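# Park a bike in a floor rack with a Stretch robot

## Task

Get the bike parked in the floor rack so that one of its wheels sits in the rack's slot near the slot's closed end, with the kickstand raised fully. When finished, the bike must be motionless and touch nothing but the rack (no wall, furniture or loose item). The rack is loose on the floor, so it can shift. Release the bike and back the robot away at the end; the bike must not be resting on the robot. The robot must not fall or finish leaning.

## Robot and tools

Robot: a Hello Robot Stretch 3 with one arm. It has a two-wheel differential base (0.33 m long, 0.34 m wide) that cannot slide sideways, a lift carriage on a vertical mast, and a telescoping arm that sticks out to the robot's right. The gripper reaches forward or back only when the base drives. Turns on the spot pivot about the point midway between the drive wheels, 0.05 m behind the front edge. With the arm retracted and the wrist folded, turning sweeps a 0.28 m radius; an unfolded, level wrist reaches past that.

Frames: the base frame has its origin on the floor between the drive wheels, x forward, y left, z up. hand_pose is reported in this frame at the point where the closed fingertips meet (pads 0.04 m wide). The odometry frame is the base frame as it was at the scene's start; heading runs -3.142 to 3.142, positive to the left.

execute_actions takes "actions", a list run in order; an empty list just returns the current state and images. Each action is an object with "robot" (a command, a list of up to 8 commands run one after another, or {"stop": true}), optional "steps" (1 to 450 control steps at 30 per second; defaults to 1) and optional "until" (early exit condition, only together with steps). An action of only {"steps": n} waits. A command may contain:
- "base": exactly one of {"translate_m": d}, a straight drive of d metres relative to where the base is when the command begins, positive forward, |d| at most 1; or {"rotate_rad": d}, a spin in place of d radians relative to the current heading, positive counter-clockwise seen from above, |d| at most 3.2.
- "joints": absolute targets by name; unnamed joints keep their previous targets. lift_m 0 to 1.1 (arm height on the mast); arm_m 0 to 0.52 (extension); wrist_yaw_rad -1.345 to 4.42 (0 along the arm, positive toward the front, 3.0 folded over the base); wrist_pitch_rad -1.57 to 0.451 (0 level, negative tips fingers down); wrist_roll_rad -2.911 to 2.911 (0 fingers level side by side); gripper_m -0.089 to 0.179 (larger is wider; the real gap is 0.007 less when nearly shut, 0.025 less when wide, zero below 0.007); head_pan_rad -3.953 to 1.73 (0 forward, positive left, -1.57 looks along the arm); head_tilt_rad -1.53 to 0.419 (negative looks down).
- "contact_limits": {"arm_m": effort percent 1 to 100}, making that arm motion halt with contact_stop at roughly that motor effort; it applies until the next arm_m command and is capped at a maximum.
In a queue list, {"pause_s": s} waits up to 15 s. A queued command starts only after all motions of the previous one end "done" (off_target also allowed for base and gripper). Motions continue across actions and during thinking; a new command overrides at once and discards the rest of an older queue.

until: {"robot": {"status": "ended"}} fires when nothing reads moving and the queue is not running (or at once if the command is refused). Other fields compare with pairs like [">", 0.3] or ["!=", "moving"]; numbers compare as printed (3 decimals, 4 for translate_m and rotate_rad). {"any": {"status": "ended"}} fires when any one motion or the queue ends.

zoom_image: "camera" (head_camera, nav_camera or wrist_camera) and "region" [x0, y0, x1, y1] in pixels of that camera's last image, top-left origin, up to 504x504. head_camera is 896x504, nav_camera 672x504 fisheye, wrist_camera 644x364. Head pan/tilt aim both head cameras.

finished_scene: {"scene": number}; ends the scene irreversibly and reports success. Make sure every motion has stopped first, since anything still moving is braked afterwards.

Result lines: base_status shows progress as (moved of goal) from wheel counts; joint_goals and joint_status per joint; statuses are moving, done, off_target (stuck away from goal, may still push), contact_stop (lift or arm hit something and went slack), time_out, stopped, not_commanded, torque_fault (a wrist servo shut off for 10 s and is limp). measured_speeds are per-second encoder speeds. refusals, queue (idle/running/done/dropped/stopped) and queue_left summarise commands; lines starting refused:, dropped: or replaced: explain problems, counting from 0. on_its_own appears when the robot changed a goal itself, a joint is slack or off, a motor is loaded at rest, or base_tilt has shifted by 3 degrees or more (7.5 while driving). lidar_m lists 12 distances in 30-degree sectors, first straight ahead then counter-clockwise (4th left, 7th behind, 10th right), scanning a plane 0.17 m above the floor; "-" means nothing seen. wrist_depth_mm and head_depth_mm are 7x7 median depth grids. motor_effort is percent, positive toward higher values, peak in brackets; readings carry fixed biases and noise.

Speed: the base goes up to 0.30 m/s and 1.9 rad/s only with lift_m under 0.30, arm_m under 0.03 and wrist_yaw_rad over 2.54; otherwise 0.10 m/s and 0.63 rad/s.

Gripping: command a gripper_m below the object's width to grasp (lower squeezes harder); open at least 0.02 beyond the touch point to release. Neither the reading nor done proves a grasp; check images. Over-squeezing triggers a stall guard that weakens grip.

Cautions: fold or unfold the wrist only with lift_m 0.32 to 0.95, wrist_pitch_rad -0.4 and roll near 0; once folded the lift may go to 0.25. With yaw below -0.4 keep pitch at -0.5 or lower. Pushing on something rigid with the gripper above about 0.45 m can tip the robot, more so with higher contact limits or repeated pushes after a contact_stop. Driving while holding or pushing something immovable, or snagging furniture (especially reversing), can tip it; undo in small steps, pull the gripper free, and lower lift_m to about 0.2 if it stays tilted. Avoid drops, slams, hard hits, and servo overloads. A loose object may occasionally be nudged by an outside force.

Each tool is called after "Emit:" as name(argument=value, ...) on one line, values as JSON.

## Session

I'll start by looking at the scene.

Emit:
execute_actions(actions=[])

Scene clock: 0.00 s.
robot.base_odometry: x=+0.000 y=+0.000 heading=+0.000 (m, m, rad; robot's odometry frame)
robot.turned_by_wheels: +0.000 (rad since the last result)
robot.turned_by_imu: +0.000 (rad since the last result)
robot.base_tilt: forward=-0.4 right=+0.4 (deg)
robot.lidar_m: 2.79 1.92 1.80 1.17 0.80 0.75 0.77 1.00 1.96 1.99 2.60 1.35
robot.head_depth_mm: 2053 2994 3892 - 3959 2983 2069 / 2040 3308 - - - 2970 2056 / 2063 3280 - - - 3030 2035 / 2074 3302 3828 3881 3929 2975 2045 / 2041 3047 3134 3179 3255 2955 2025 / 2050 2651 2730 2729 2721 2673 2033 / 2067 2323 2342 2367 2366 2367 2031
robot.base_status: not_commanded
robot.joint_positions: lift_m=+0.510 arm_m=+0.000 wrist_yaw_rad=+3.041 wrist_pitch_rad=-0.400 wrist_roll_rad=+0.014 gripper_m=+0.037 head_pan_rad=-0.009 head_tilt_rad=+0.003
robot.joint_goals: lift_m=+0.510 arm_m=+0.000 wrist_yaw_rad=+3.041 wrist_pitch_rad=-0.400 wrist_roll_rad=+0.014 gripper_m=+0.037 head_pan_rad=-0.009 head_tilt_rad=+0.003
robot.joint_status: lift_m=not_commanded arm_m=not_commanded wrist_yaw_rad=not_commanded wrist_pitch_rad=not_commanded wrist_roll_rad=not_commanded gripper_m=not_commanded head_pan_rad=not_commanded head_tilt_rad=not_commanded
robot.measured_speeds: translate_m=+0.000 rotate_rad=+0.000 lift_m=+0.000 arm_m=+0.000 wrist_yaw_rad=+0.000 wrist_pitch_rad=+0.000 wrist_roll_rad=+0.000 head_pan_rad=+0.000 head_tilt_rad=+0.000
robot: refusals=0 queue=idle queue_left=0
robot.motor_effort: left_wheel=-1 right_wheel=+1 lift_m=+37 arm_m=+0 wrist_yaw_rad=+1 wrist_pitch_rad=+8 wrist_roll_rad=+0 gripper_m=+1 head_pan_rad=-1 head_tilt_rad=+2 (%)
robot.hand_pose: x=+0.0016 y=+0.0801 z=+0.5265 quat_wxyz=(+0.176, +0.704, +0.104, +0.680) (m; robot's base frame)
robot.wrist_depth_mm: 661 764 - - - - - / 684 830 - - - - - / 701 882 - - - - - / 724 915 - - - - - / 745 880 - 976 941 985 994 / 729 739 748 781 781 804 842 / 632 637 641 682 669 691 698
pictures: head_camera (sideways: a quarter turn clockwise sets it upright), nav_camera (sideways: a quarter turn counterclockwise sets it upright), wrist_camera
Images, in order (width x height): head_camera 896x504, nav_camera 672x504, wrist_camera 644x364.

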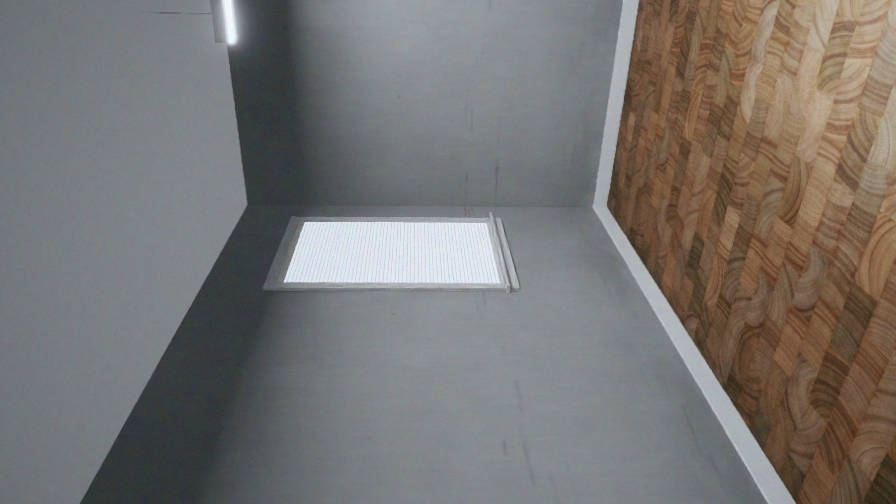

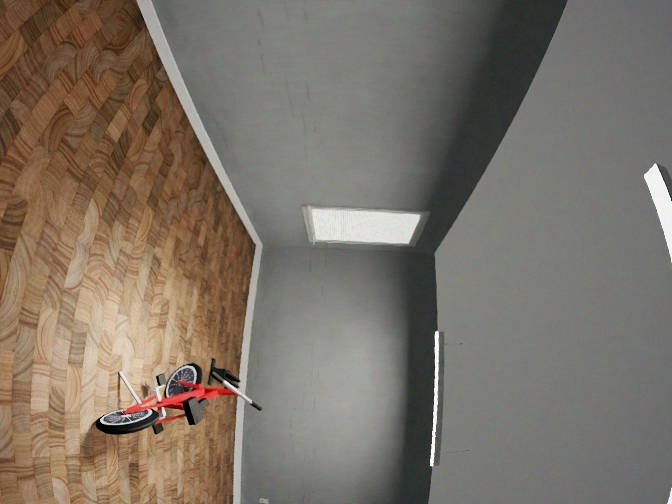

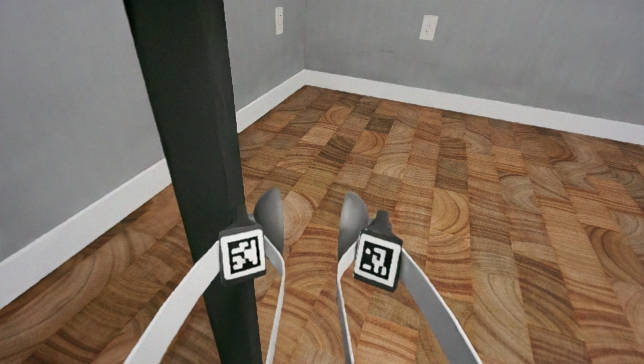

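Emit:
execute_actions(actions=[{"robot": {"joints": {"head_pan_rad": -0.5, "head_tilt_rad": -0.45}}, "steps": 90, "until": {"robot": {"status": "ended"}}}])

Scene clock: 0.93 s.
robot.base_odometry: x=+0.000 y=+0.000 heading=+0.000 (m, m, rad; robot's odometry frame)
robot.turned_by_wheels: +0.000 (rad since the last result)
robot.turned_by_imu: +0.000 (rad since the last result)
robot.base_tilt: forward=-0.4 right=+0.4 (deg)
robot.lidar_m: 2.80 1.92 1.80 1.17 0.80 0.76 0.77 1.00 1.95 1.99 2.60 1.35
robot.head_depth_mm: 3449 3808 - 2758 2000 1570 1292 / 3461 3817 - 2732 1869 1571 1302 / 3418 3798 - 2151 1964 1575 1302 / 3534 3828 - 2501 2013 1581 1299 / 3531 3774 - 2797 2023 1581 1302 / 3474 3875 - 2840 2044 1591 1305 / 3491 3927 - 2820 2049 1597 1307
robot.base_status: not_commanded
robot.joint_positions: lift_m=+0.510 arm_m=+0.000 wrist_yaw_rad=+3.041 wrist_pitch_rad=-0.400 wrist_roll_rad=+0.014 gripper_m=+0.037 head_pan_rad=-0.493 head_tilt_rad=-0.444
robot.joint_goals: lift_m=+0.510 arm_m=+0.000 wrist_yaw_rad=+3.041 wrist_pitch_rad=-0.400 wrist_roll_rad=+0.014 gripper_m=+0.037 head_pan_rad=-0.500 head_tilt_rad=-0.450
robot.joint_status: lift_m=not_commanded arm_m=not_commanded wrist_yaw_rad=not_commanded wrist_pitch_rad=not_commanded wrist_roll_rad=not_commanded gripper_m=not_commanded head_pan_rad=done head_tilt_rad=done
robot.measured_speeds: translate_m=+0.000 rotate_rad=+0.000 lift_m=+0.000 arm_m=+0.000 wrist_yaw_rad=+0.000 wrist_pitch_rad=+0.000 wrist_roll_rad=+0.000 head_pan_rad=+0.000 head_tilt_rad=+0.000
robot: refusals=0 queue=done queue_left=0
robot.motor_effort: left_wheel=-1(1) right_wheel=+0(1) lift_m=+37(37) arm_m=+0(0) wrist_yaw_rad=+0(1) wrist_pitch_rad=+7(7) wrist_roll_rad=+0(0) gripper_m=+1(1) head_pan_rad=-3(26) head_tilt_rad=-3(30) (%)
robot.hand_pose: x=+0.0016 y=+0.0801 z=+0.5265 quat_wxyz=(+0.176, +0.704, +0.104, +0.680) (m; robot's base frame)
robot.wrist_depth_mm: 646 783 - - - - - / 671 808 - - - - - / 694 882 - - - - - / 728 965 - - - - - / 754 881 - 929 954 989 - / 730 754 765 789 774 829 817 / 629 639 652 668 689 696 702
pictures: head_camera (sideways: a quarter turn clockwise sets it upright), nav_camera (sideways: a quarter turn counterclockwise sets it upright), wrist_camera
Images, in order (width x height): head_camera 896x504, nav_camera 672x504, wrist_camera 644x364.

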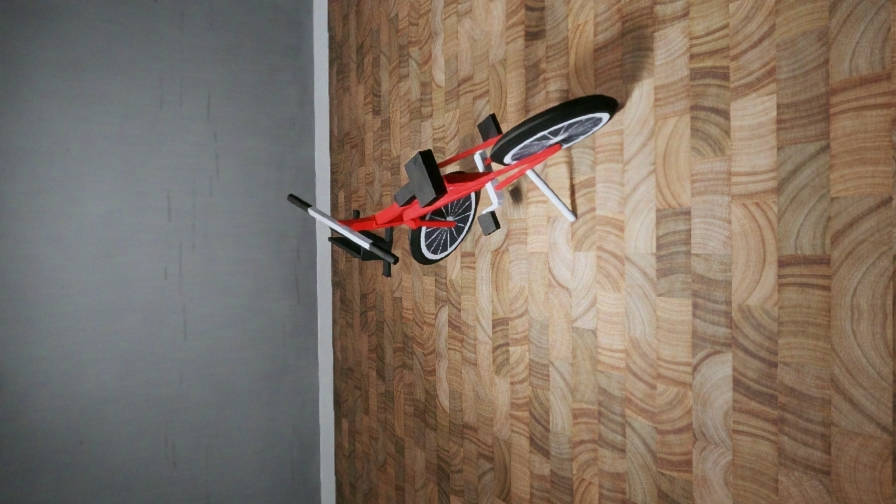

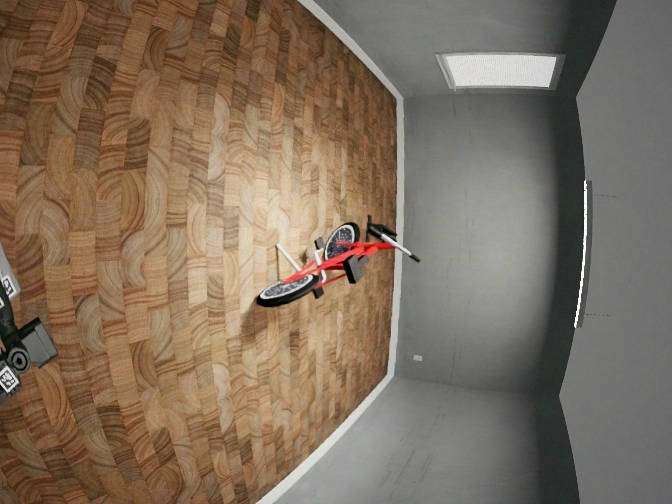

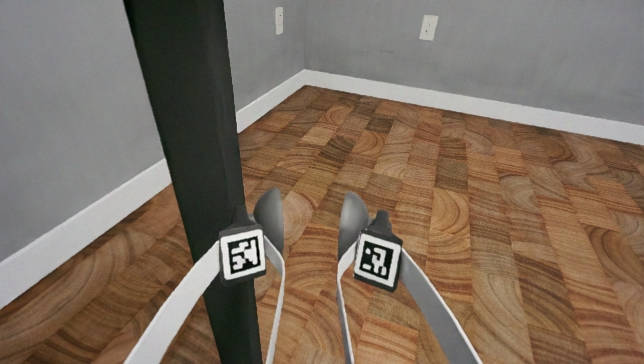

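Emit:
zoom_image(camera="head_camera", region=[260, 60, 660, 320])

Region (260, 60, 660, 320) of head_camera's 896x504 image, scaled by 1.260, with more detail than that image has; it fills the top 328 rows of this view, and the rest is white.

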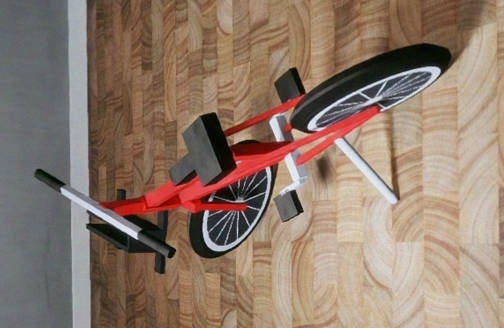

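Emit:
execute_actions(actions=[{"robot": [{"base": {"rotate_rad": -0.2}, "joints": {"lift_m": 0.26}}, {"base": {"translate_m": 1.0}}, {"base": {"translate_m": 0.8}, "joints": {"head_pan_rad": -0.9, "head_tilt_rad": -0.7}}], "steps": 450, "until": {"robot": {"status": "ended"}}}])

Scene clock: 14.23 s.
robot.base_odometry: x=+1.764 y=-0.357 heading=-0.200 (m, m, rad; robot's odometry frame)
robot.turned_by_wheels: -0.200 (rad since the last result)
robot.turned_by_imu: -0.185 (rad since the last result)
robot.base_tilt: forward=-0.5 right=+0.4 (deg)
robot.lidar_m: 2.28 1.59 1.36 1.36 1.57 2.49 2.49 2.79 0.66 0.51 0.61 2.28
robot.head_depth_mm: 2652 2905 2421 1904 1561 1241 1125 / 2770 3071 2443 1925 1579 1280 1157 / 2536 2974 2461 1907 1577 1283 1153 / 2367 2722 2489 1921 1581 1339 1151 / 2231 2534 2508 1934 1596 1343 1165 / 2105 2343 2500 1844 1598 1354 1169 / 1990 2211 2415 1964 1603 1353 1169
robot.base_status: done (translate_m +0.8000 of +0.8000)
robot.joint_positions: lift_m=+0.260 arm_m=+0.000 wrist_yaw_rad=+3.041 wrist_pitch_rad=-0.401 wrist_roll_rad=+0.014 gripper_m=+0.037 head_pan_rad=-0.893 head_tilt_rad=-0.691
robot.joint_goals: lift_m=+0.260 arm_m=+0.000 wrist_yaw_rad=+3.041 wrist_pitch_rad=-0.401 wrist_roll_rad=+0.014 gripper_m=+0.037 head_pan_rad=-0.900 head_tilt_rad=-0.700
robot.joint_status: lift_m=done arm_m=not_commanded wrist_yaw_rad=not_commanded wrist_pitch_rad=not_commanded wrist_roll_rad=not_commanded gripper_m=not_commanded head_pan_rad=done head_tilt_rad=done
robot.measured_speeds: translate_m=+0.000 rotate_rad=+0.000 lift_m=+0.000 arm_m=+0.000 wrist_yaw_rad=+0.000 wrist_pitch_rad=+0.000 wrist_roll_rad=+0.000 head_pan_rad=+0.000 head_tilt_rad=+0.000
robot: refusals=0 queue=done queue_left=0
robot.motor_effort: left_wheel=+1(7) right_wheel=-2(5) lift_m=+33(34) arm_m=-1(0) wrist_yaw_rad=+0(0) wrist_pitch_rad=+8(8) wrist_roll_rad=+0(0) gripper_m=+1(1) head_pan_rad=-2(23) head_tilt_rad=-3(22) (%)
robot.hand_pose: x=+0.0016 y=+0.0800 z=+0.2767 quat_wxyz=(+0.177, +0.704, +0.105, +0.680) (m; robot's base frame)
robot.wrist_depth_mm: - - - - - - - / - - - - - - - / 830 900 876 892 971 981 - / 636 662 705 696 718 742 758 / 522 547 - 557 586 596 620 / 456 - - - 467 489 503 / - - - - 413 420 435
pictures: head_camera (sideways: a quarter turn clockwise sets it upright), nav_camera (sideways: a quarter turn counterclockwise sets it upright), wrist_camera
Images, in order (width x height): head_camera 896x504, nav_camera 672x504, wrist_camera 644x364.

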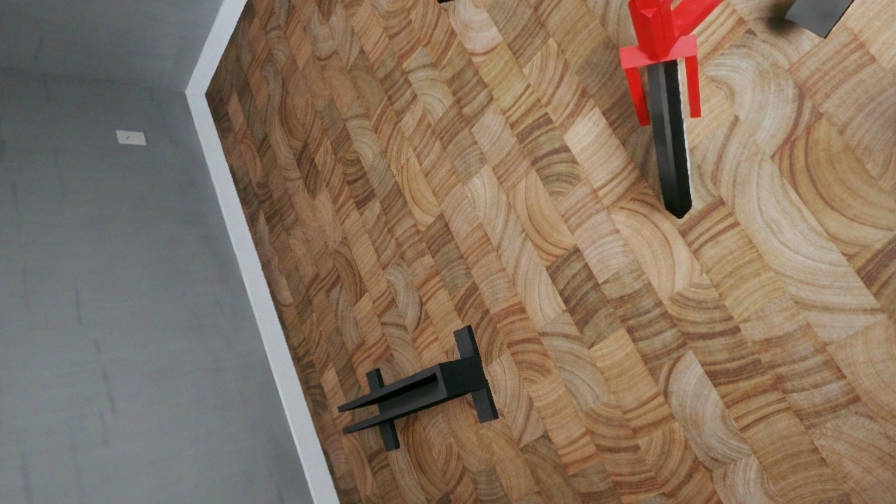

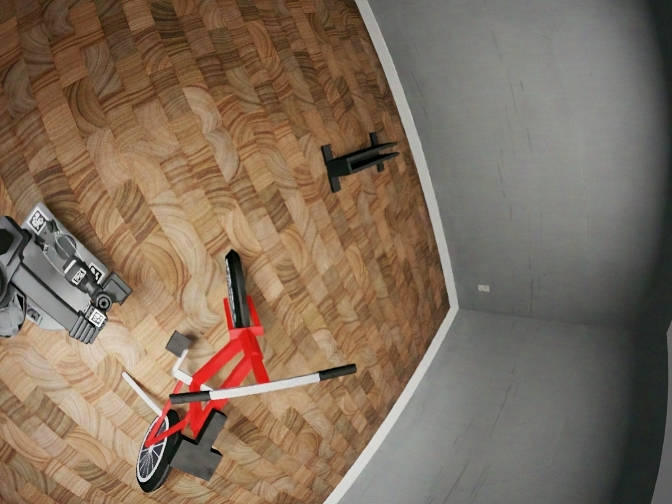

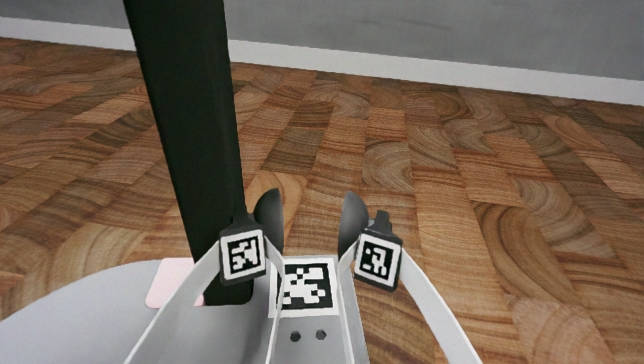

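Emit:
zoom_image(camera="head_camera", region=[320, 300, 520, 470])

Emit:
zoom_image(camera="nav_camera", region=[100, 220, 400, 504])

Region (320, 300, 520, 470) of head_camera's 896x504 image, scaled by 2.520, with more detail than that image has; it fills the top 428 rows of this view, and the rest is white.

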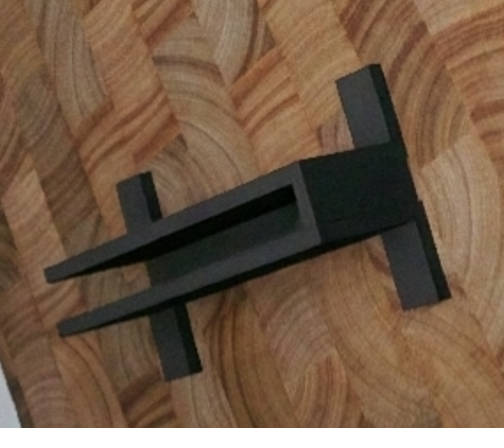

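Region (100, 220, 400, 504) of nav_camera's 672x504 image, scaled by 1.680, with more detail than that image has; it fills the top 477 rows of this view, and the rest is white.

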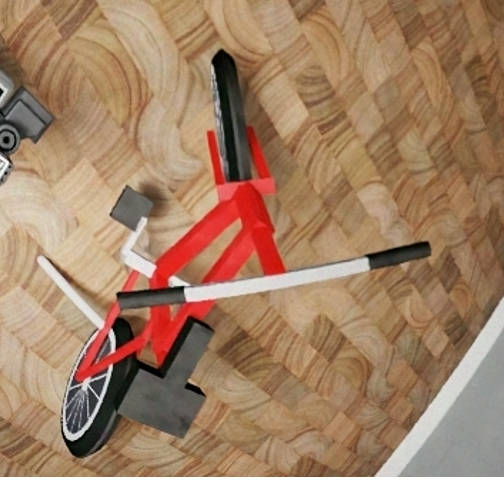

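Emit:
execute_actions(actions=[{"robot": {"joints": {"head_pan_rad": -1.65, "head_tilt_rad": -0.95}}, "steps": 90, "until": {"robot": {"status": "ended"}}}])

Scene clock: 17.30 s.
robot.base_odometry: x=+1.764 y=-0.357 heading=-0.200 (m, m, rad; robot's odometry frame)
robot.turned_by_wheels: +0.000 (rad since the last result)
robot.turned_by_imu: +0.000 (rad since the last result)
robot.base_tilt: forward=-0.5 right=+0.4 (deg)
robot.lidar_m: 2.29 1.57 1.36 1.36 1.57 2.49 2.50 2.79 0.66 0.51 0.61 2.28
robot.head_depth_mm: 2184 2076 1759 928 1348 1205 1104 / 2244 2082 1758 1060 1329 1209 - / 2301 2105 1783 1187 1336 1231 - / 2373 2092 1777 1110 1345 1246 1109 / 2373 2134 1742 1111 1365 1225 1108 / 2444 2144 1766 1571 1327 1232 1111 / 2491 2163 1826 1576 1380 1238 1113
robot.base_status: done (translate_m +0.8000 of +0.8000)
robot.joint_positions: lift_m=+0.260 arm_m=+0.000 wrist_yaw_rad=+3.041 wrist_pitch_rad=-0.401 wrist_roll_rad=+0.014 gripper_m=+0.037 head_pan_rad=-1.643 head_tilt_rad=-0.938
robot.joint_goals: lift_m=+0.260 arm_m=+0.000 wrist_yaw_rad=+3.041 wrist_pitch_rad=-0.401 wrist_roll_rad=+0.014 gripper_m=+0.037 head_pan_rad=-1.650 head_tilt_rad=-0.950
robot.joint_status: lift_m=done arm_m=not_commanded wrist_yaw_rad=not_commanded wrist_pitch_rad=not_commanded wrist_roll_rad=not_commanded gripper_m=not_commanded head_pan_rad=done head_tilt_rad=done
robot.measured_speeds: translate_m=+0.000 rotate_rad=+0.000 lift_m=+0.000 arm_m=+0.000 wrist_yaw_rad=+0.000 wrist_pitch_rad=+0.000 wrist_roll_rad=+0.000 head_pan_rad=+0.000 head_tilt_rad=+0.000
robot: refusals=0 queue=done queue_left=0
robot.motor_effort: left_wheel=+1(1) right_wheel=-1(1) lift_m=+33(34) arm_m=+0(0) wrist_yaw_rad=+0(0) wrist_pitch_rad=+8(8) wrist_roll_rad=+0(0) gripper_m=+1(0) head_pan_rad=-2(32) head_tilt_rad=-4(25) (%)
robot.hand_pose: x=+0.0016 y=+0.0800 z=+0.2767 quat_wxyz=(+0.177, +0.704, +0.105, +0.680) (m; robot's base frame)
robot.wrist_depth_mm: - - - - - - - / - - - - - - - / 827 847 908 902 956 983 - / 642 673 714 692 714 730 759 / 528 548 - 560 590 588 621 / 461 - - - 473 487 499 / - - - - 412 422 427
pictures: head_camera (sideways: a quarter turn clockwise sets it upright), nav_camera (sideways: a quarter turn counterclockwise sets it upright), wrist_camera
Images, in order (width x height): head_camera 896x504, nav_camera 672x504, wrist_camera 644x364.

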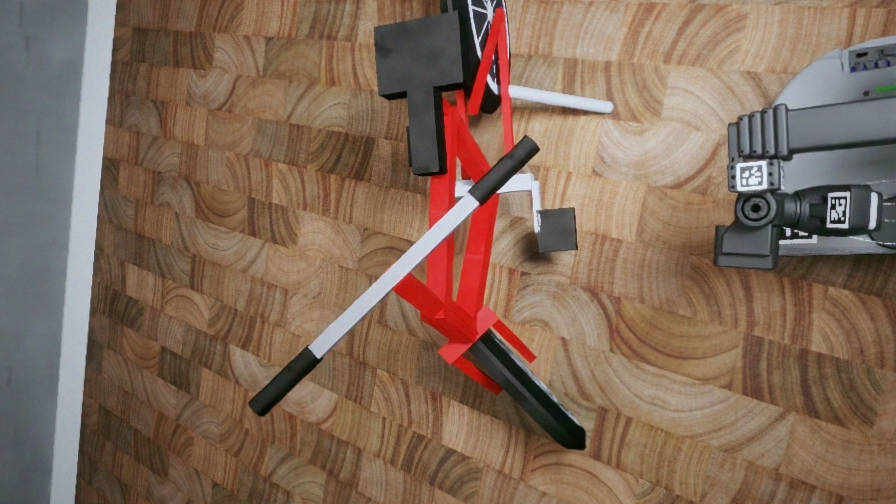

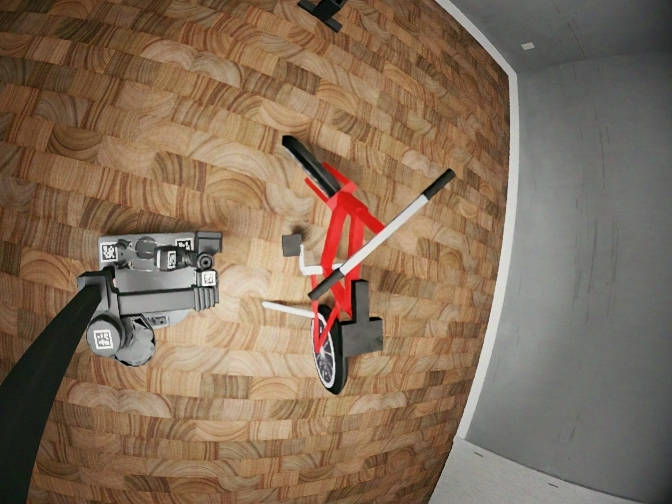

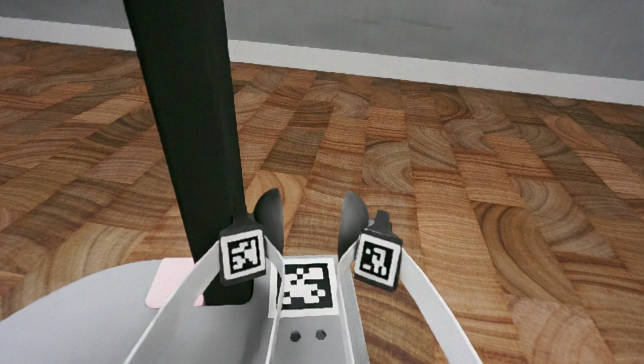

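Emit:
execute_actions(actions=[{"robot": [{"base": {"translate_m": 1.0}}, {"base": {"translate_m": 0.13}}, {"base": {"rotate_rad": -0.5}}, {"base": {"translate_m": 0.585}, "joints": {"head_pan_rad": -1.57, "head_tilt_rad": -1.0}}], "steps": 450, "until": {"robot": {"status": "ended"}}}])

Scene clock: 30.60 s.
robot.base_odometry: x=+3.319 y=-0.959 heading=-0.700 (m, m, rad; robot's odometry frame)
robot.turned_by_wheels: -0.500 (rad since the last result)
robot.turned_by_imu: -0.482 (rad since the last result)
robot.base_tilt: forward=-0.5 right=+0.4 (deg)
robot.lidar_m: 0.63 0.63 0.74 1.20 1.20 1.42 2.59 1.26 1.49 2.58 1.19 0.71
robot.head_depth_mm: 2291 1923 1664 1462 1327 1191 1101 / 2282 1948 1677 1482 1321 1218 - / 2323 1959 1684 1482 1337 1239 - / 2311 1989 1703 1497 1344 1227 1113 / 2337 1974 1707 1511 1340 1217 1108 / 2325 2005 1718 1521 1344 1220 1116 / 2297 2000 1736 1534 1355 1222 1115
robot.base_status: done (translate_m +0.5850 of +0.5850)
robot.joint_positions: lift_m=+0.260 arm_m=+0.000 wrist_yaw_rad=+3.041 wrist_pitch_rad=-0.401 wrist_roll_rad=+0.014 gripper_m=+0.037 head_pan_rad=-1.577 head_tilt_rad=-0.987
robot.joint_goals: lift_m=+0.260 arm_m=+0.000 wrist_yaw_rad=+3.041 wrist_pitch_rad=-0.401 wrist_roll_rad=+0.014 gripper_m=+0.037 head_pan_rad=-1.570 head_tilt_rad=-1.000
robot.joint_status: lift_m=done arm_m=not_commanded wrist_yaw_rad=not_commanded wrist_pitch_rad=not_commanded wrist_roll_rad=not_commanded gripper_m=not_commanded head_pan_rad=done head_tilt_rad=done
robot.measured_speeds: translate_m=+0.000 rotate_rad=+0.000 lift_m=+0.000 arm_m=+0.000 wrist_yaw_rad=+0.000 wrist_pitch_rad=+0.000 wrist_roll_rad=+0.000 head_pan_rad=+0.000 head_tilt_rad=+0.000
robot: refusals=0 queue=done queue_left=0
robot.motor_effort: left_wheel=+1(7) right_wheel=-3(9) lift_m=+32(33) arm_m=+0(0) wrist_yaw_rad=+0(0) wrist_pitch_rad=+8(8) wrist_roll_rad=+0(0) gripper_m=+0(1) head_pan_rad=+3(11) head_tilt_rad=-6(12) (%)
robot.hand_pose: x=+0.0016 y=+0.0800 z=+0.2767 quat_wxyz=(+0.177, +0.704, +0.105, +0.680) (m; robot's base frame)
robot.wrist_depth_mm: - - - - - 703 551 / - - - - - 731 566 / 810 854 884 925 943 753 569 / 647 657 705 716 711 687 594 / 529 532 - 565 588 592 562 / 458 - - - 470 491 507 / - - - - 410 423 428
pictures: head_camera (sideways: a quarter turn clockwise sets it upright), nav_camera (sideways: a quarter turn counterclockwise sets it upright), wrist_camera
Images, in order (width x height): head_camera 896x504, nav_camera 672x504, wrist_camera 644x364.

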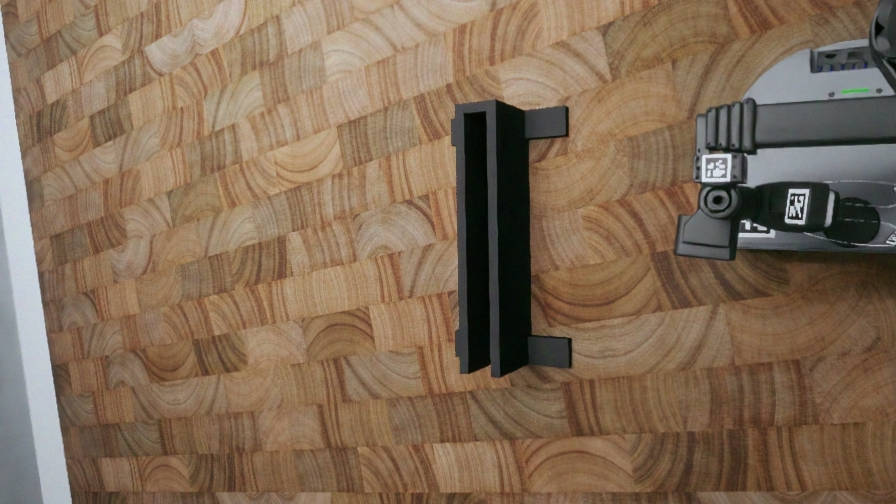

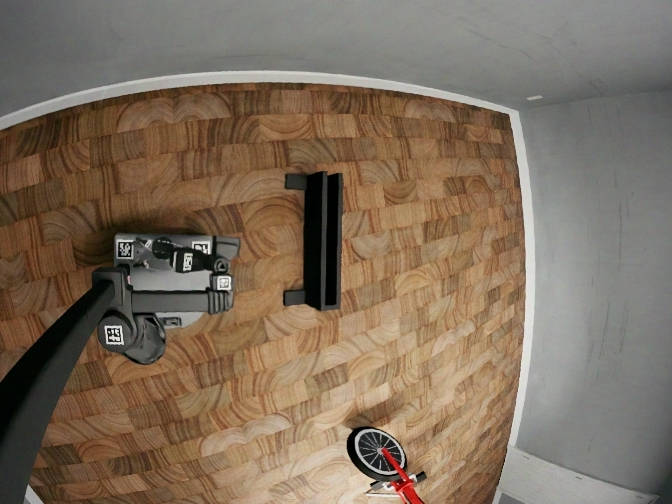

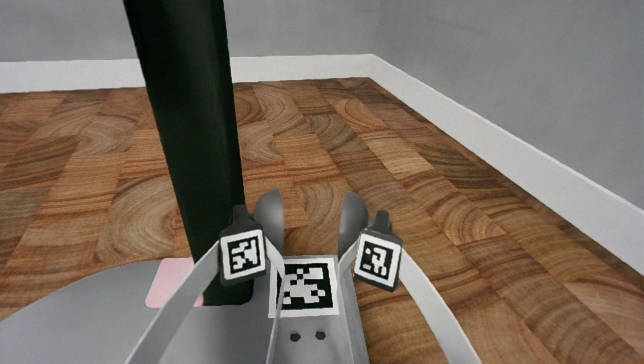

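Emit:
execute_actions(actions=[{"robot": [{"joints": {"lift_m": 0.45}}, {"joints": {"wrist_yaw_rad": 0.0, "arm_m": 0.3}}, {"joints": {"wrist_pitch_rad": -1.57, "wrist_roll_rad": 1.57, "gripper_m": 0.17, "arm_m": 0.43}}], "steps": 450, "until": {"robot": {"status": "ended"}}}])

Scene clock: 38.73 s.
robot.base_odometry: x=+3.319 y=-0.959 heading=-0.700 (m, m, rad; robot's odometry frame)
robot.turned_by_wheels: +0.000 (rad since the last result)
robot.turned_by_imu: -0.001 (rad since the last result)
robot.base_tilt: forward=-0.4 right=+0.4 (deg)
robot.lidar_m: 0.63 0.63 0.74 1.20 1.20 1.42 2.58 1.26 1.49 2.58 1.19 0.72
robot.head_depth_mm: 2295 1921 1676 1479 1325 1192 1093 / 2288 1930 1724 1495 1335 - - / 2300 1953 1741 1355 1334 1215 - / 2346 1949 1695 1497 1340 1204 1114 / 2310 1969 1699 1506 1347 1215 1106 / 2323 2010 1725 1504 1355 1217 1114 / 2307 2021 1735 1523 1357 1222 1118
robot.base_status: done (translate_m +0.5850 of +0.5850)
robot.joint_positions: lift_m=+0.450 arm_m=+0.430 wrist_yaw_rad=+0.002 wrist_pitch_rad=-1.561 wrist_roll_rad=+1.562 gripper_m=+0.170 head_pan_rad=-1.577 head_tilt_rad=-0.987
robot.joint_goals: lift_m=+0.450 arm_m=+0.430 wrist_yaw_rad=+0.000 wrist_pitch_rad=-1.570 wrist_roll_rad=+1.570 gripper_m=+0.170 head_pan_rad=-1.570 head_tilt_rad=-1.000
robot.joint_status: lift_m=done arm_m=done wrist_yaw_rad=done wrist_pitch_rad=done wrist_roll_rad=done gripper_m=done head_pan_rad=done head_tilt_rad=done
robot.measured_speeds: translate_m=+0.000 rotate_rad=+0.000 lift_m=+0.000 arm_m=+0.000 wrist_yaw_rad=+0.000 wrist_pitch_rad=+0.000 wrist_roll_rad=+0.000 head_pan_rad=+0.000 head_tilt_rad=+0.000
robot: refusals=0 queue=done queue_left=0
robot.motor_effort: left_wheel=+2(2) right_wheel=-3(3) lift_m=+42(44) arm_m=+2(3) wrist_yaw_rad=-1(2) wrist_pitch_rad=-5(8) wrist_roll_rad=+4(5) gripper_m=+1(87) head_pan_rad=+2(4) head_tilt_rad=-6(6) (%)
robot.hand_pose: x=-0.0216 y=-0.5529 z=+0.3321 quat_wxyz=(+0.004, +0.003, -0.710, -0.704) (m; robot's base frame)
robot.wrist_depth_mm: 453 448 393 433 464 470 466 / 464 475 412 474 475 481 484 / 483 487 367 489 491 500 - / 494 498 383 508 512 524 - / 517 536 466 542 536 535 556 / 537 546 492 553 552 - 569 / 571 569 511 570 579 580 588
pictures: head_camera (sideways: a quarter turn clockwise sets it upright), nav_camera (sideways: a quarter turn counterclockwise sets it upright), wrist_camera
Images, in order (width x height): head_camera 896x504, nav_camera 672x504, wrist_camera 644x364.

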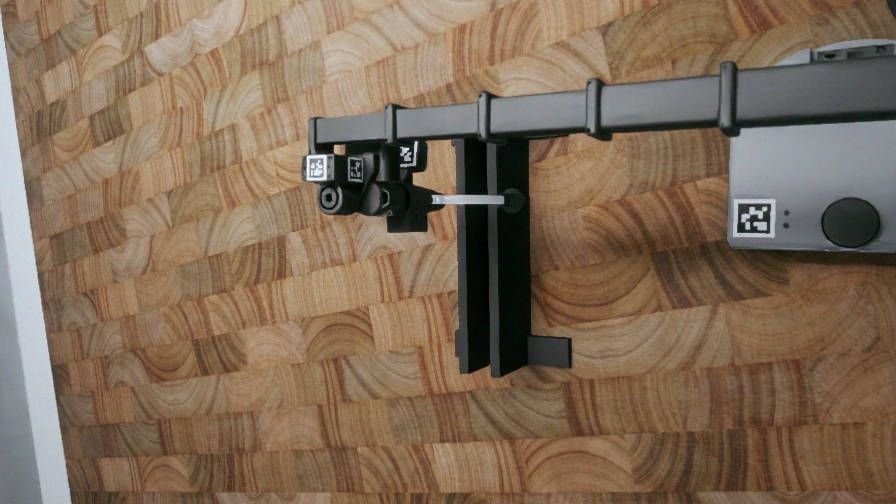

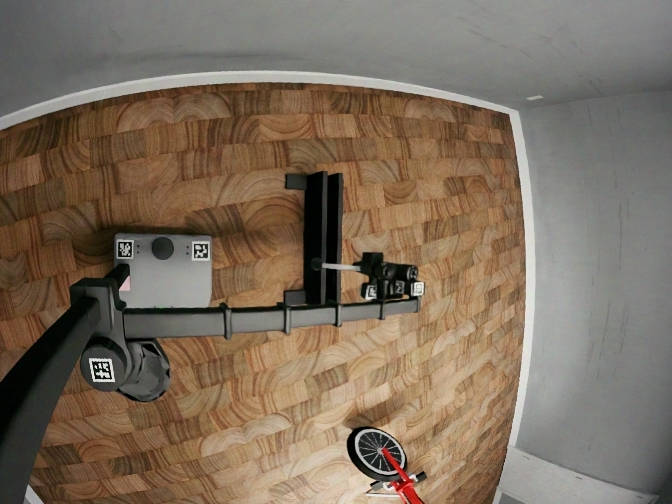

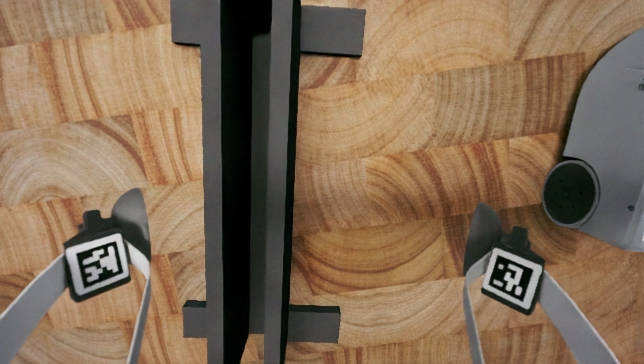

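Emit:
execute_actions(actions=[{"robot": [{"joints": {"arm_m": 0.507, "lift_m": 0.33}}], "steps": 450, "until": {"robot": {"status": "ended"}}}])

Scene clock: 40.77 s.
robot.base_odometry: x=+3.319 y=-0.959 heading=-0.700 (m, m, rad; robot's odometry frame)
robot.turned_by_wheels: +0.000 (rad since the last result)
robot.turned_by_imu: +0.000 (rad since the last result)
robot.base_tilt: forward=-0.4 right=+0.5 (deg)
robot.lidar_m: 0.63 0.63 0.74 1.20 1.20 1.42 2.59 1.26 1.49 2.58 1.19 0.71
robot.head_depth_mm: 2273 1918 1664 1474 1328 1194 1102 / 2305 1949 1680 1478 1330 1217 - / 2316 1955 1749 1357 1330 1225 - / 2350 1949 1696 1487 1344 1210 1111 / 2367 1986 1703 1500 1347 1210 1108 / 2322 1983 1722 1511 1349 1218 1113 / 2308 2007 1739 1530 1368 1224 1118
robot.base_status: done (translate_m +0.5850 of +0.5850)
robot.joint_positions: lift_m=+0.330 arm_m=+0.507 wrist_yaw_rad=+0.002 wrist_pitch_rad=-1.562 wrist_roll_rad=+1.562 gripper_m=+0.170 head_pan_rad=-1.577 head_tilt_rad=-0.987
robot.joint_goals: lift_m=+0.330 arm_m=+0.507 wrist_yaw_rad=+0.000 wrist_pitch_rad=-1.570 wrist_roll_rad=+1.570 gripper_m=+0.170 head_pan_rad=-1.570 head_tilt_rad=-1.000
robot.joint_status: lift_m=done arm_m=done wrist_yaw_rad=done wrist_pitch_rad=done wrist_roll_rad=done gripper_m=done head_pan_rad=done head_tilt_rad=done
robot.measured_speeds: translate_m=+0.000 rotate_rad=+0.000 lift_m=+0.000 arm_m=+0.000 wrist_yaw_rad=+0.000 wrist_pitch_rad=+0.000 wrist_roll_rad=+0.000 head_pan_rad=+0.000 head_tilt_rad=+0.000
robot: refusals=0 queue=done queue_left=0
robot.motor_effort: left_wheel=+1(1) right_wheel=-3(2) lift_m=+33(38) arm_m=+2(2) wrist_yaw_rad=-1(1) wrist_pitch_rad=-4(5) wrist_roll_rad=+4(4) gripper_m=+1(1) head_pan_rad=+2(3) head_tilt_rad=-6(6) (%)
robot.hand_pose: x=-0.0216 y=-0.6296 z=+0.2124 quat_wxyz=(+0.004, +0.003, -0.710, -0.704) (m; robot's base frame)
robot.wrist_depth_mm: 342 342 324 316 331 349 355 / 356 353 355 314 358 366 367 / 366 372 371 360 373 376 381 / 376 384 384 375 386 388 393 / 389 403 395 340 409 408 403 / 412 417 408 305 421 - 426 / 422 425 431 327 440 441 442
pictures: head_camera (sideways: a quarter turn clockwise sets it upright), nav_camera (sideways: a quarter turn counterclockwise sets it upright), wrist_camera
Images, in order (width x height): head_camera 896x504, nav_camera 672x504, wrist_camera 644x364.

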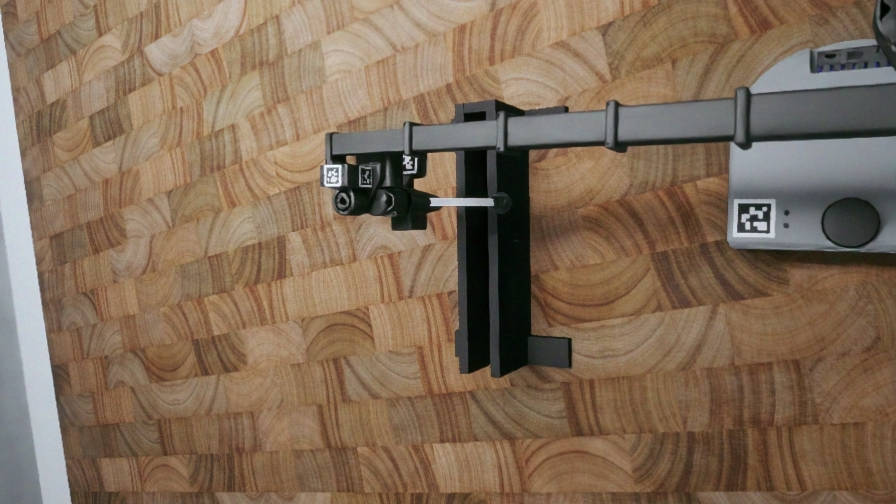

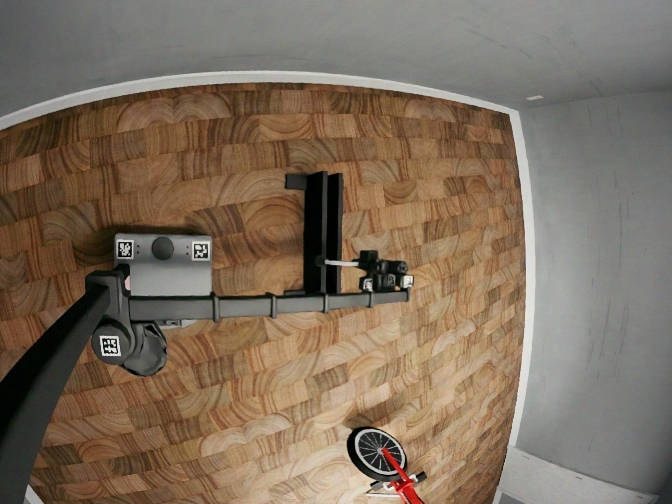

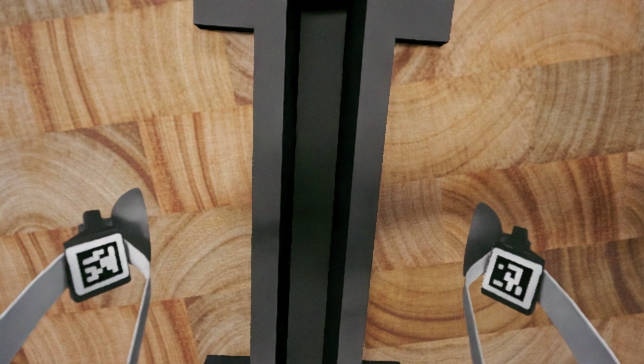

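Emit:
execute_actions(actions=[{"robot": [{"base": {"translate_m": 0.05}}, {"joints": {"lift_m": 0.21}}, {"joints": {"gripper_m": 0.04}}], "steps": 450, "until": {"robot": {"status": "ended"}}}])

Scene clock: 45.93 s.
robot.base_odometry: x=+3.357 y=-0.991 heading=-0.700 (m, m, rad; robot's odometry frame)
robot.turned_by_wheels: +0.000 (rad since the last result)
robot.turned_by_imu: -0.001 (rad since the last result)
robot.base_tilt: forward=-0.4 right=+0.5 (deg)
robot.lidar_m: 0.58 0.58 0.69 1.21 1.21 1.43 2.61 1.31 1.58 2.57 1.10 0.66
robot.head_depth_mm: 2292 1915 1675 1482 1306 1197 1103 / 2264 1940 1675 1488 1324 1205 - / 2304 1945 1686 1275 1329 1216 - / 2352 1970 1701 1501 1333 1212 1118 / 2321 1975 1703 1502 1349 1211 1103 / 2327 2002 1716 1507 1352 1216 1113 / 2272 1998 1738 1527 1356 1218 1112
robot.base_status: done (translate_m +0.0500 of +0.0500)
robot.joint_positions: lift_m=+0.210 arm_m=+0.507 wrist_yaw_rad=+0.002 wrist_pitch_rad=-1.574 wrist_roll_rad=+1.563 gripper_m=+0.042 head_pan_rad=-1.577 head_tilt_rad=-0.987
robot.joint_goals: lift_m=+0.210 arm_m=+0.507 wrist_yaw_rad=+0.000 wrist_pitch_rad=-1.570 wrist_roll_rad=+1.570 gripper_m=+0.040 head_pan_rad=-1.570 head_tilt_rad=-1.000
robot.joint_status: lift_m=done arm_m=done wrist_yaw_rad=done wrist_pitch_rad=done wrist_roll_rad=done gripper_m=done head_pan_rad=done head_tilt_rad=done
robot.measured_speeds: translate_m=+0.000 rotate_rad=+0.000 lift_m=+0.000 arm_m=+0.000 wrist_yaw_rad=+0.000 wrist_pitch_rad=+0.000 wrist_roll_rad=+0.000 head_pan_rad=+0.000 head_tilt_rad=+0.000
robot: refusals=0 queue=done queue_left=0
robot.motor_effort: left_wheel=+1(5) right_wheel=-2(3) lift_m=+33(37) arm_m=+2(2) wrist_yaw_rad=-1(1) wrist_pitch_rad=+2(4) wrist_roll_rad=+4(4) gripper_m=-40(100) head_pan_rad=+3(3) head_tilt_rad=-6(6) (%)
robot.hand_pose: x=-0.0216 y=-0.6265 z=+0.0927 quat_wxyz=(+0.004, +0.003, -0.706, -0.708) (m; robot's base frame)
robot.wrist_depth_mm: 229 229 86 228 92 237 242 / 237 238 89 237 91 249 249 / 246 247 92 246 95 257 260 / 256 254 96 254 97 265 270 / 264 262 99 263 101 275 281 / 273 276 103 272 106 292 293 / 286 286 108 285 110 299 307
pictures: head_camera (sideways: a quarter turn clockwise sets it upright), nav_camera (sideways: a quarter turn counterclockwise sets it upright), wrist_camera
Images, in order (width x height): head_camera 896x504, nav_camera 672x504, wrist_camera 644x364.

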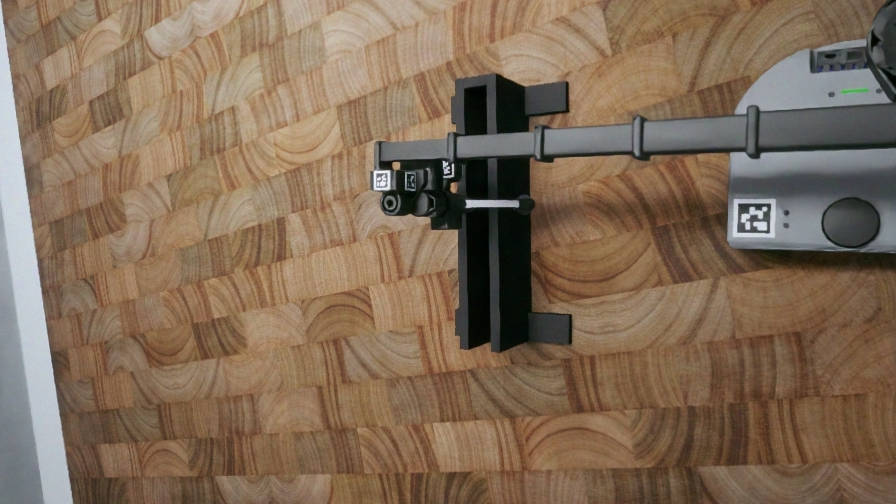

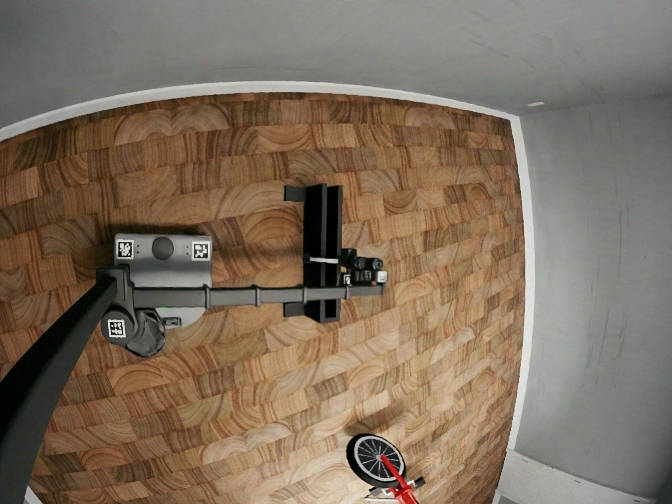

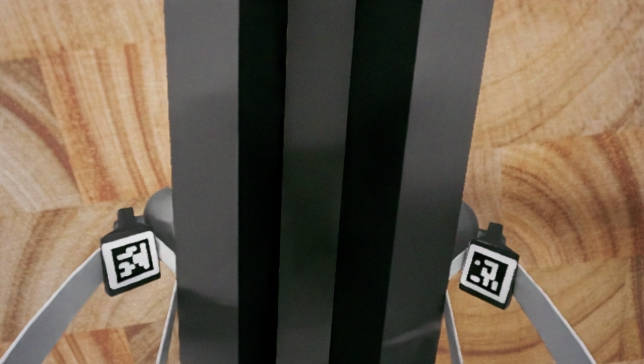

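Emit:
execute_actions(actions=[{"robot": [{"joints": {"gripper_m": 0.15}}, {"joints": {"lift_m": 0.262}}, {"joints": {"gripper_m": 0.03}}], "steps": 450, "until": {"robot": {"status": "ended"}}}])

Scene clock: 50.40 s.
robot.base_odometry: x=+3.357 y=-0.991 heading=-0.700 (m, m, rad; robot's odometry frame)
robot.turned_by_wheels: +0.000 (rad since the last result)
robot.turned_by_imu: -0.001 (rad since the last result)
robot.base_tilt: forward=-0.4 right=+0.5 (deg)
robot.lidar_m: 0.58 0.58 0.69 1.21 1.21 1.43 2.62 1.31 1.59 2.57 1.09 0.66
robot.head_depth_mm: 2275 1928 1674 1475 1315 1186 1095 / 2302 1932 1669 1481 1324 1214 - / 2307 1942 1708 1279 1338 1216 - / 2337 1955 1696 1491 1341 1212 1107 / 2327 1988 1703 1505 1347 1216 1108 / 2302 2000 1726 1521 1360 1220 1109 / 2270 2013 1720 1519 1360 1227 1111
robot.base_status: done (translate_m +0.0500 of +0.0500)
robot.joint_positions: lift_m=+0.262 arm_m=+0.507 wrist_yaw_rad=+0.002 wrist_pitch_rad=-1.573 wrist_roll_rad=+1.564 gripper_m=+0.031 head_pan_rad=-1.577 head_tilt_rad=-0.987
robot.joint_goals: lift_m=+0.262 arm_m=+0.507 wrist_yaw_rad=+0.000 wrist_pitch_rad=-1.570 wrist_roll_rad=+1.570 gripper_m=+0.030 head_pan_rad=-1.570 head_tilt_rad=-1.000
robot.joint_status: lift_m=done arm_m=done wrist_yaw_rad=done wrist_pitch_rad=done wrist_roll_rad=done gripper_m=done head_pan_rad=done head_tilt_rad=done
robot.measured_speeds: translate_m=+0.000 rotate_rad=+0.000 lift_m=+0.000 arm_m=+0.000 wrist_yaw_rad=+0.000 wrist_pitch_rad=+0.000 wrist_roll_rad=+0.000 head_pan_rad=+0.000 head_tilt_rad=+0.000
robot: refusals=0 queue=done queue_left=0
robot.motor_effort: left_wheel=+1(1) right_wheel=-2(2) lift_m=+41(40) arm_m=+1(2) wrist_yaw_rad=-1(1) wrist_pitch_rad=+2(3) wrist_roll_rad=+3(4) gripper_m=-27(100) head_pan_rad=+2(2) head_tilt_rad=-7(5) (%)
robot.hand_pose: x=-0.0216 y=-0.6269 z=+0.1444 quat_wxyz=(+0.003, +0.003, -0.706, -0.708) (m; robot's base frame)
robot.wrist_depth_mm: 278 277 142 277 136 287 290 / 284 288 150 286 147 300 301 / 294 300 159 296 146 306 311 / 305 311 166 305 314 320 327 / 319 315 154 306 155 332 338 / 329 339 176 324 165 346 353 / 338 350 208 344 356 360 364
pictures: head_camera (sideways: a quarter turn clockwise sets it upright), nav_camera (sideways: a quarter turn counterclockwise sets it upright), wrist_camera
Images, in order (width x height): head_camera 896x504, nav_camera 672x504, wrist_camera 644x364.

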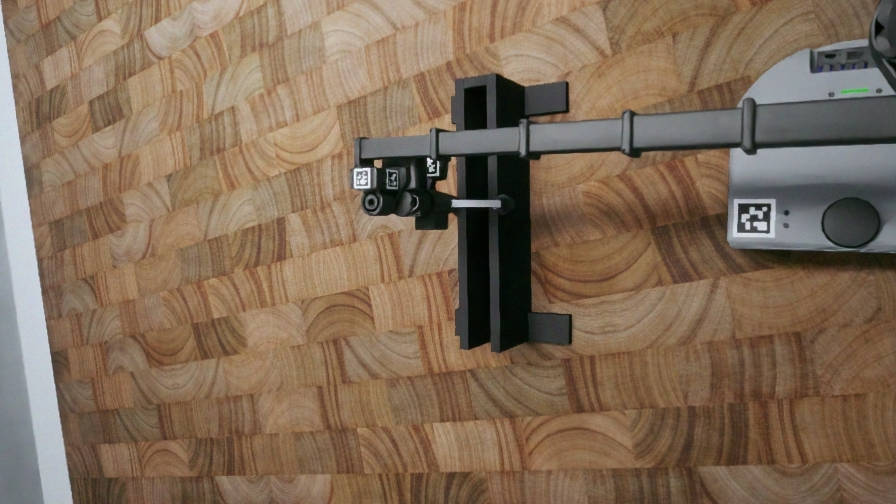

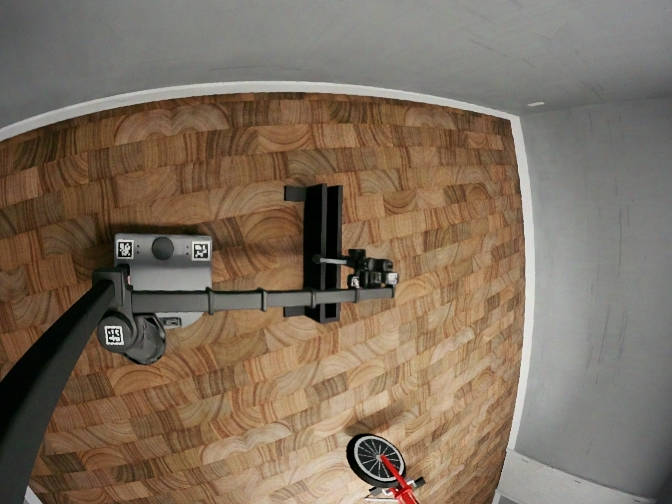

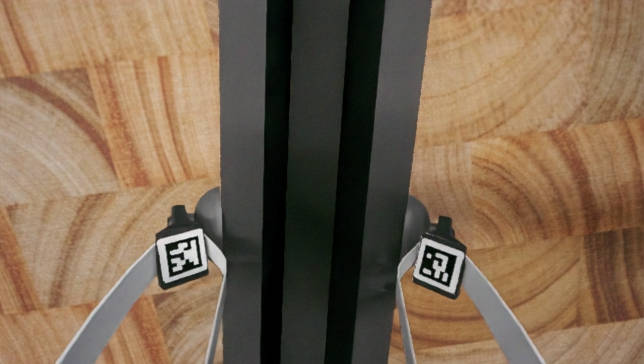

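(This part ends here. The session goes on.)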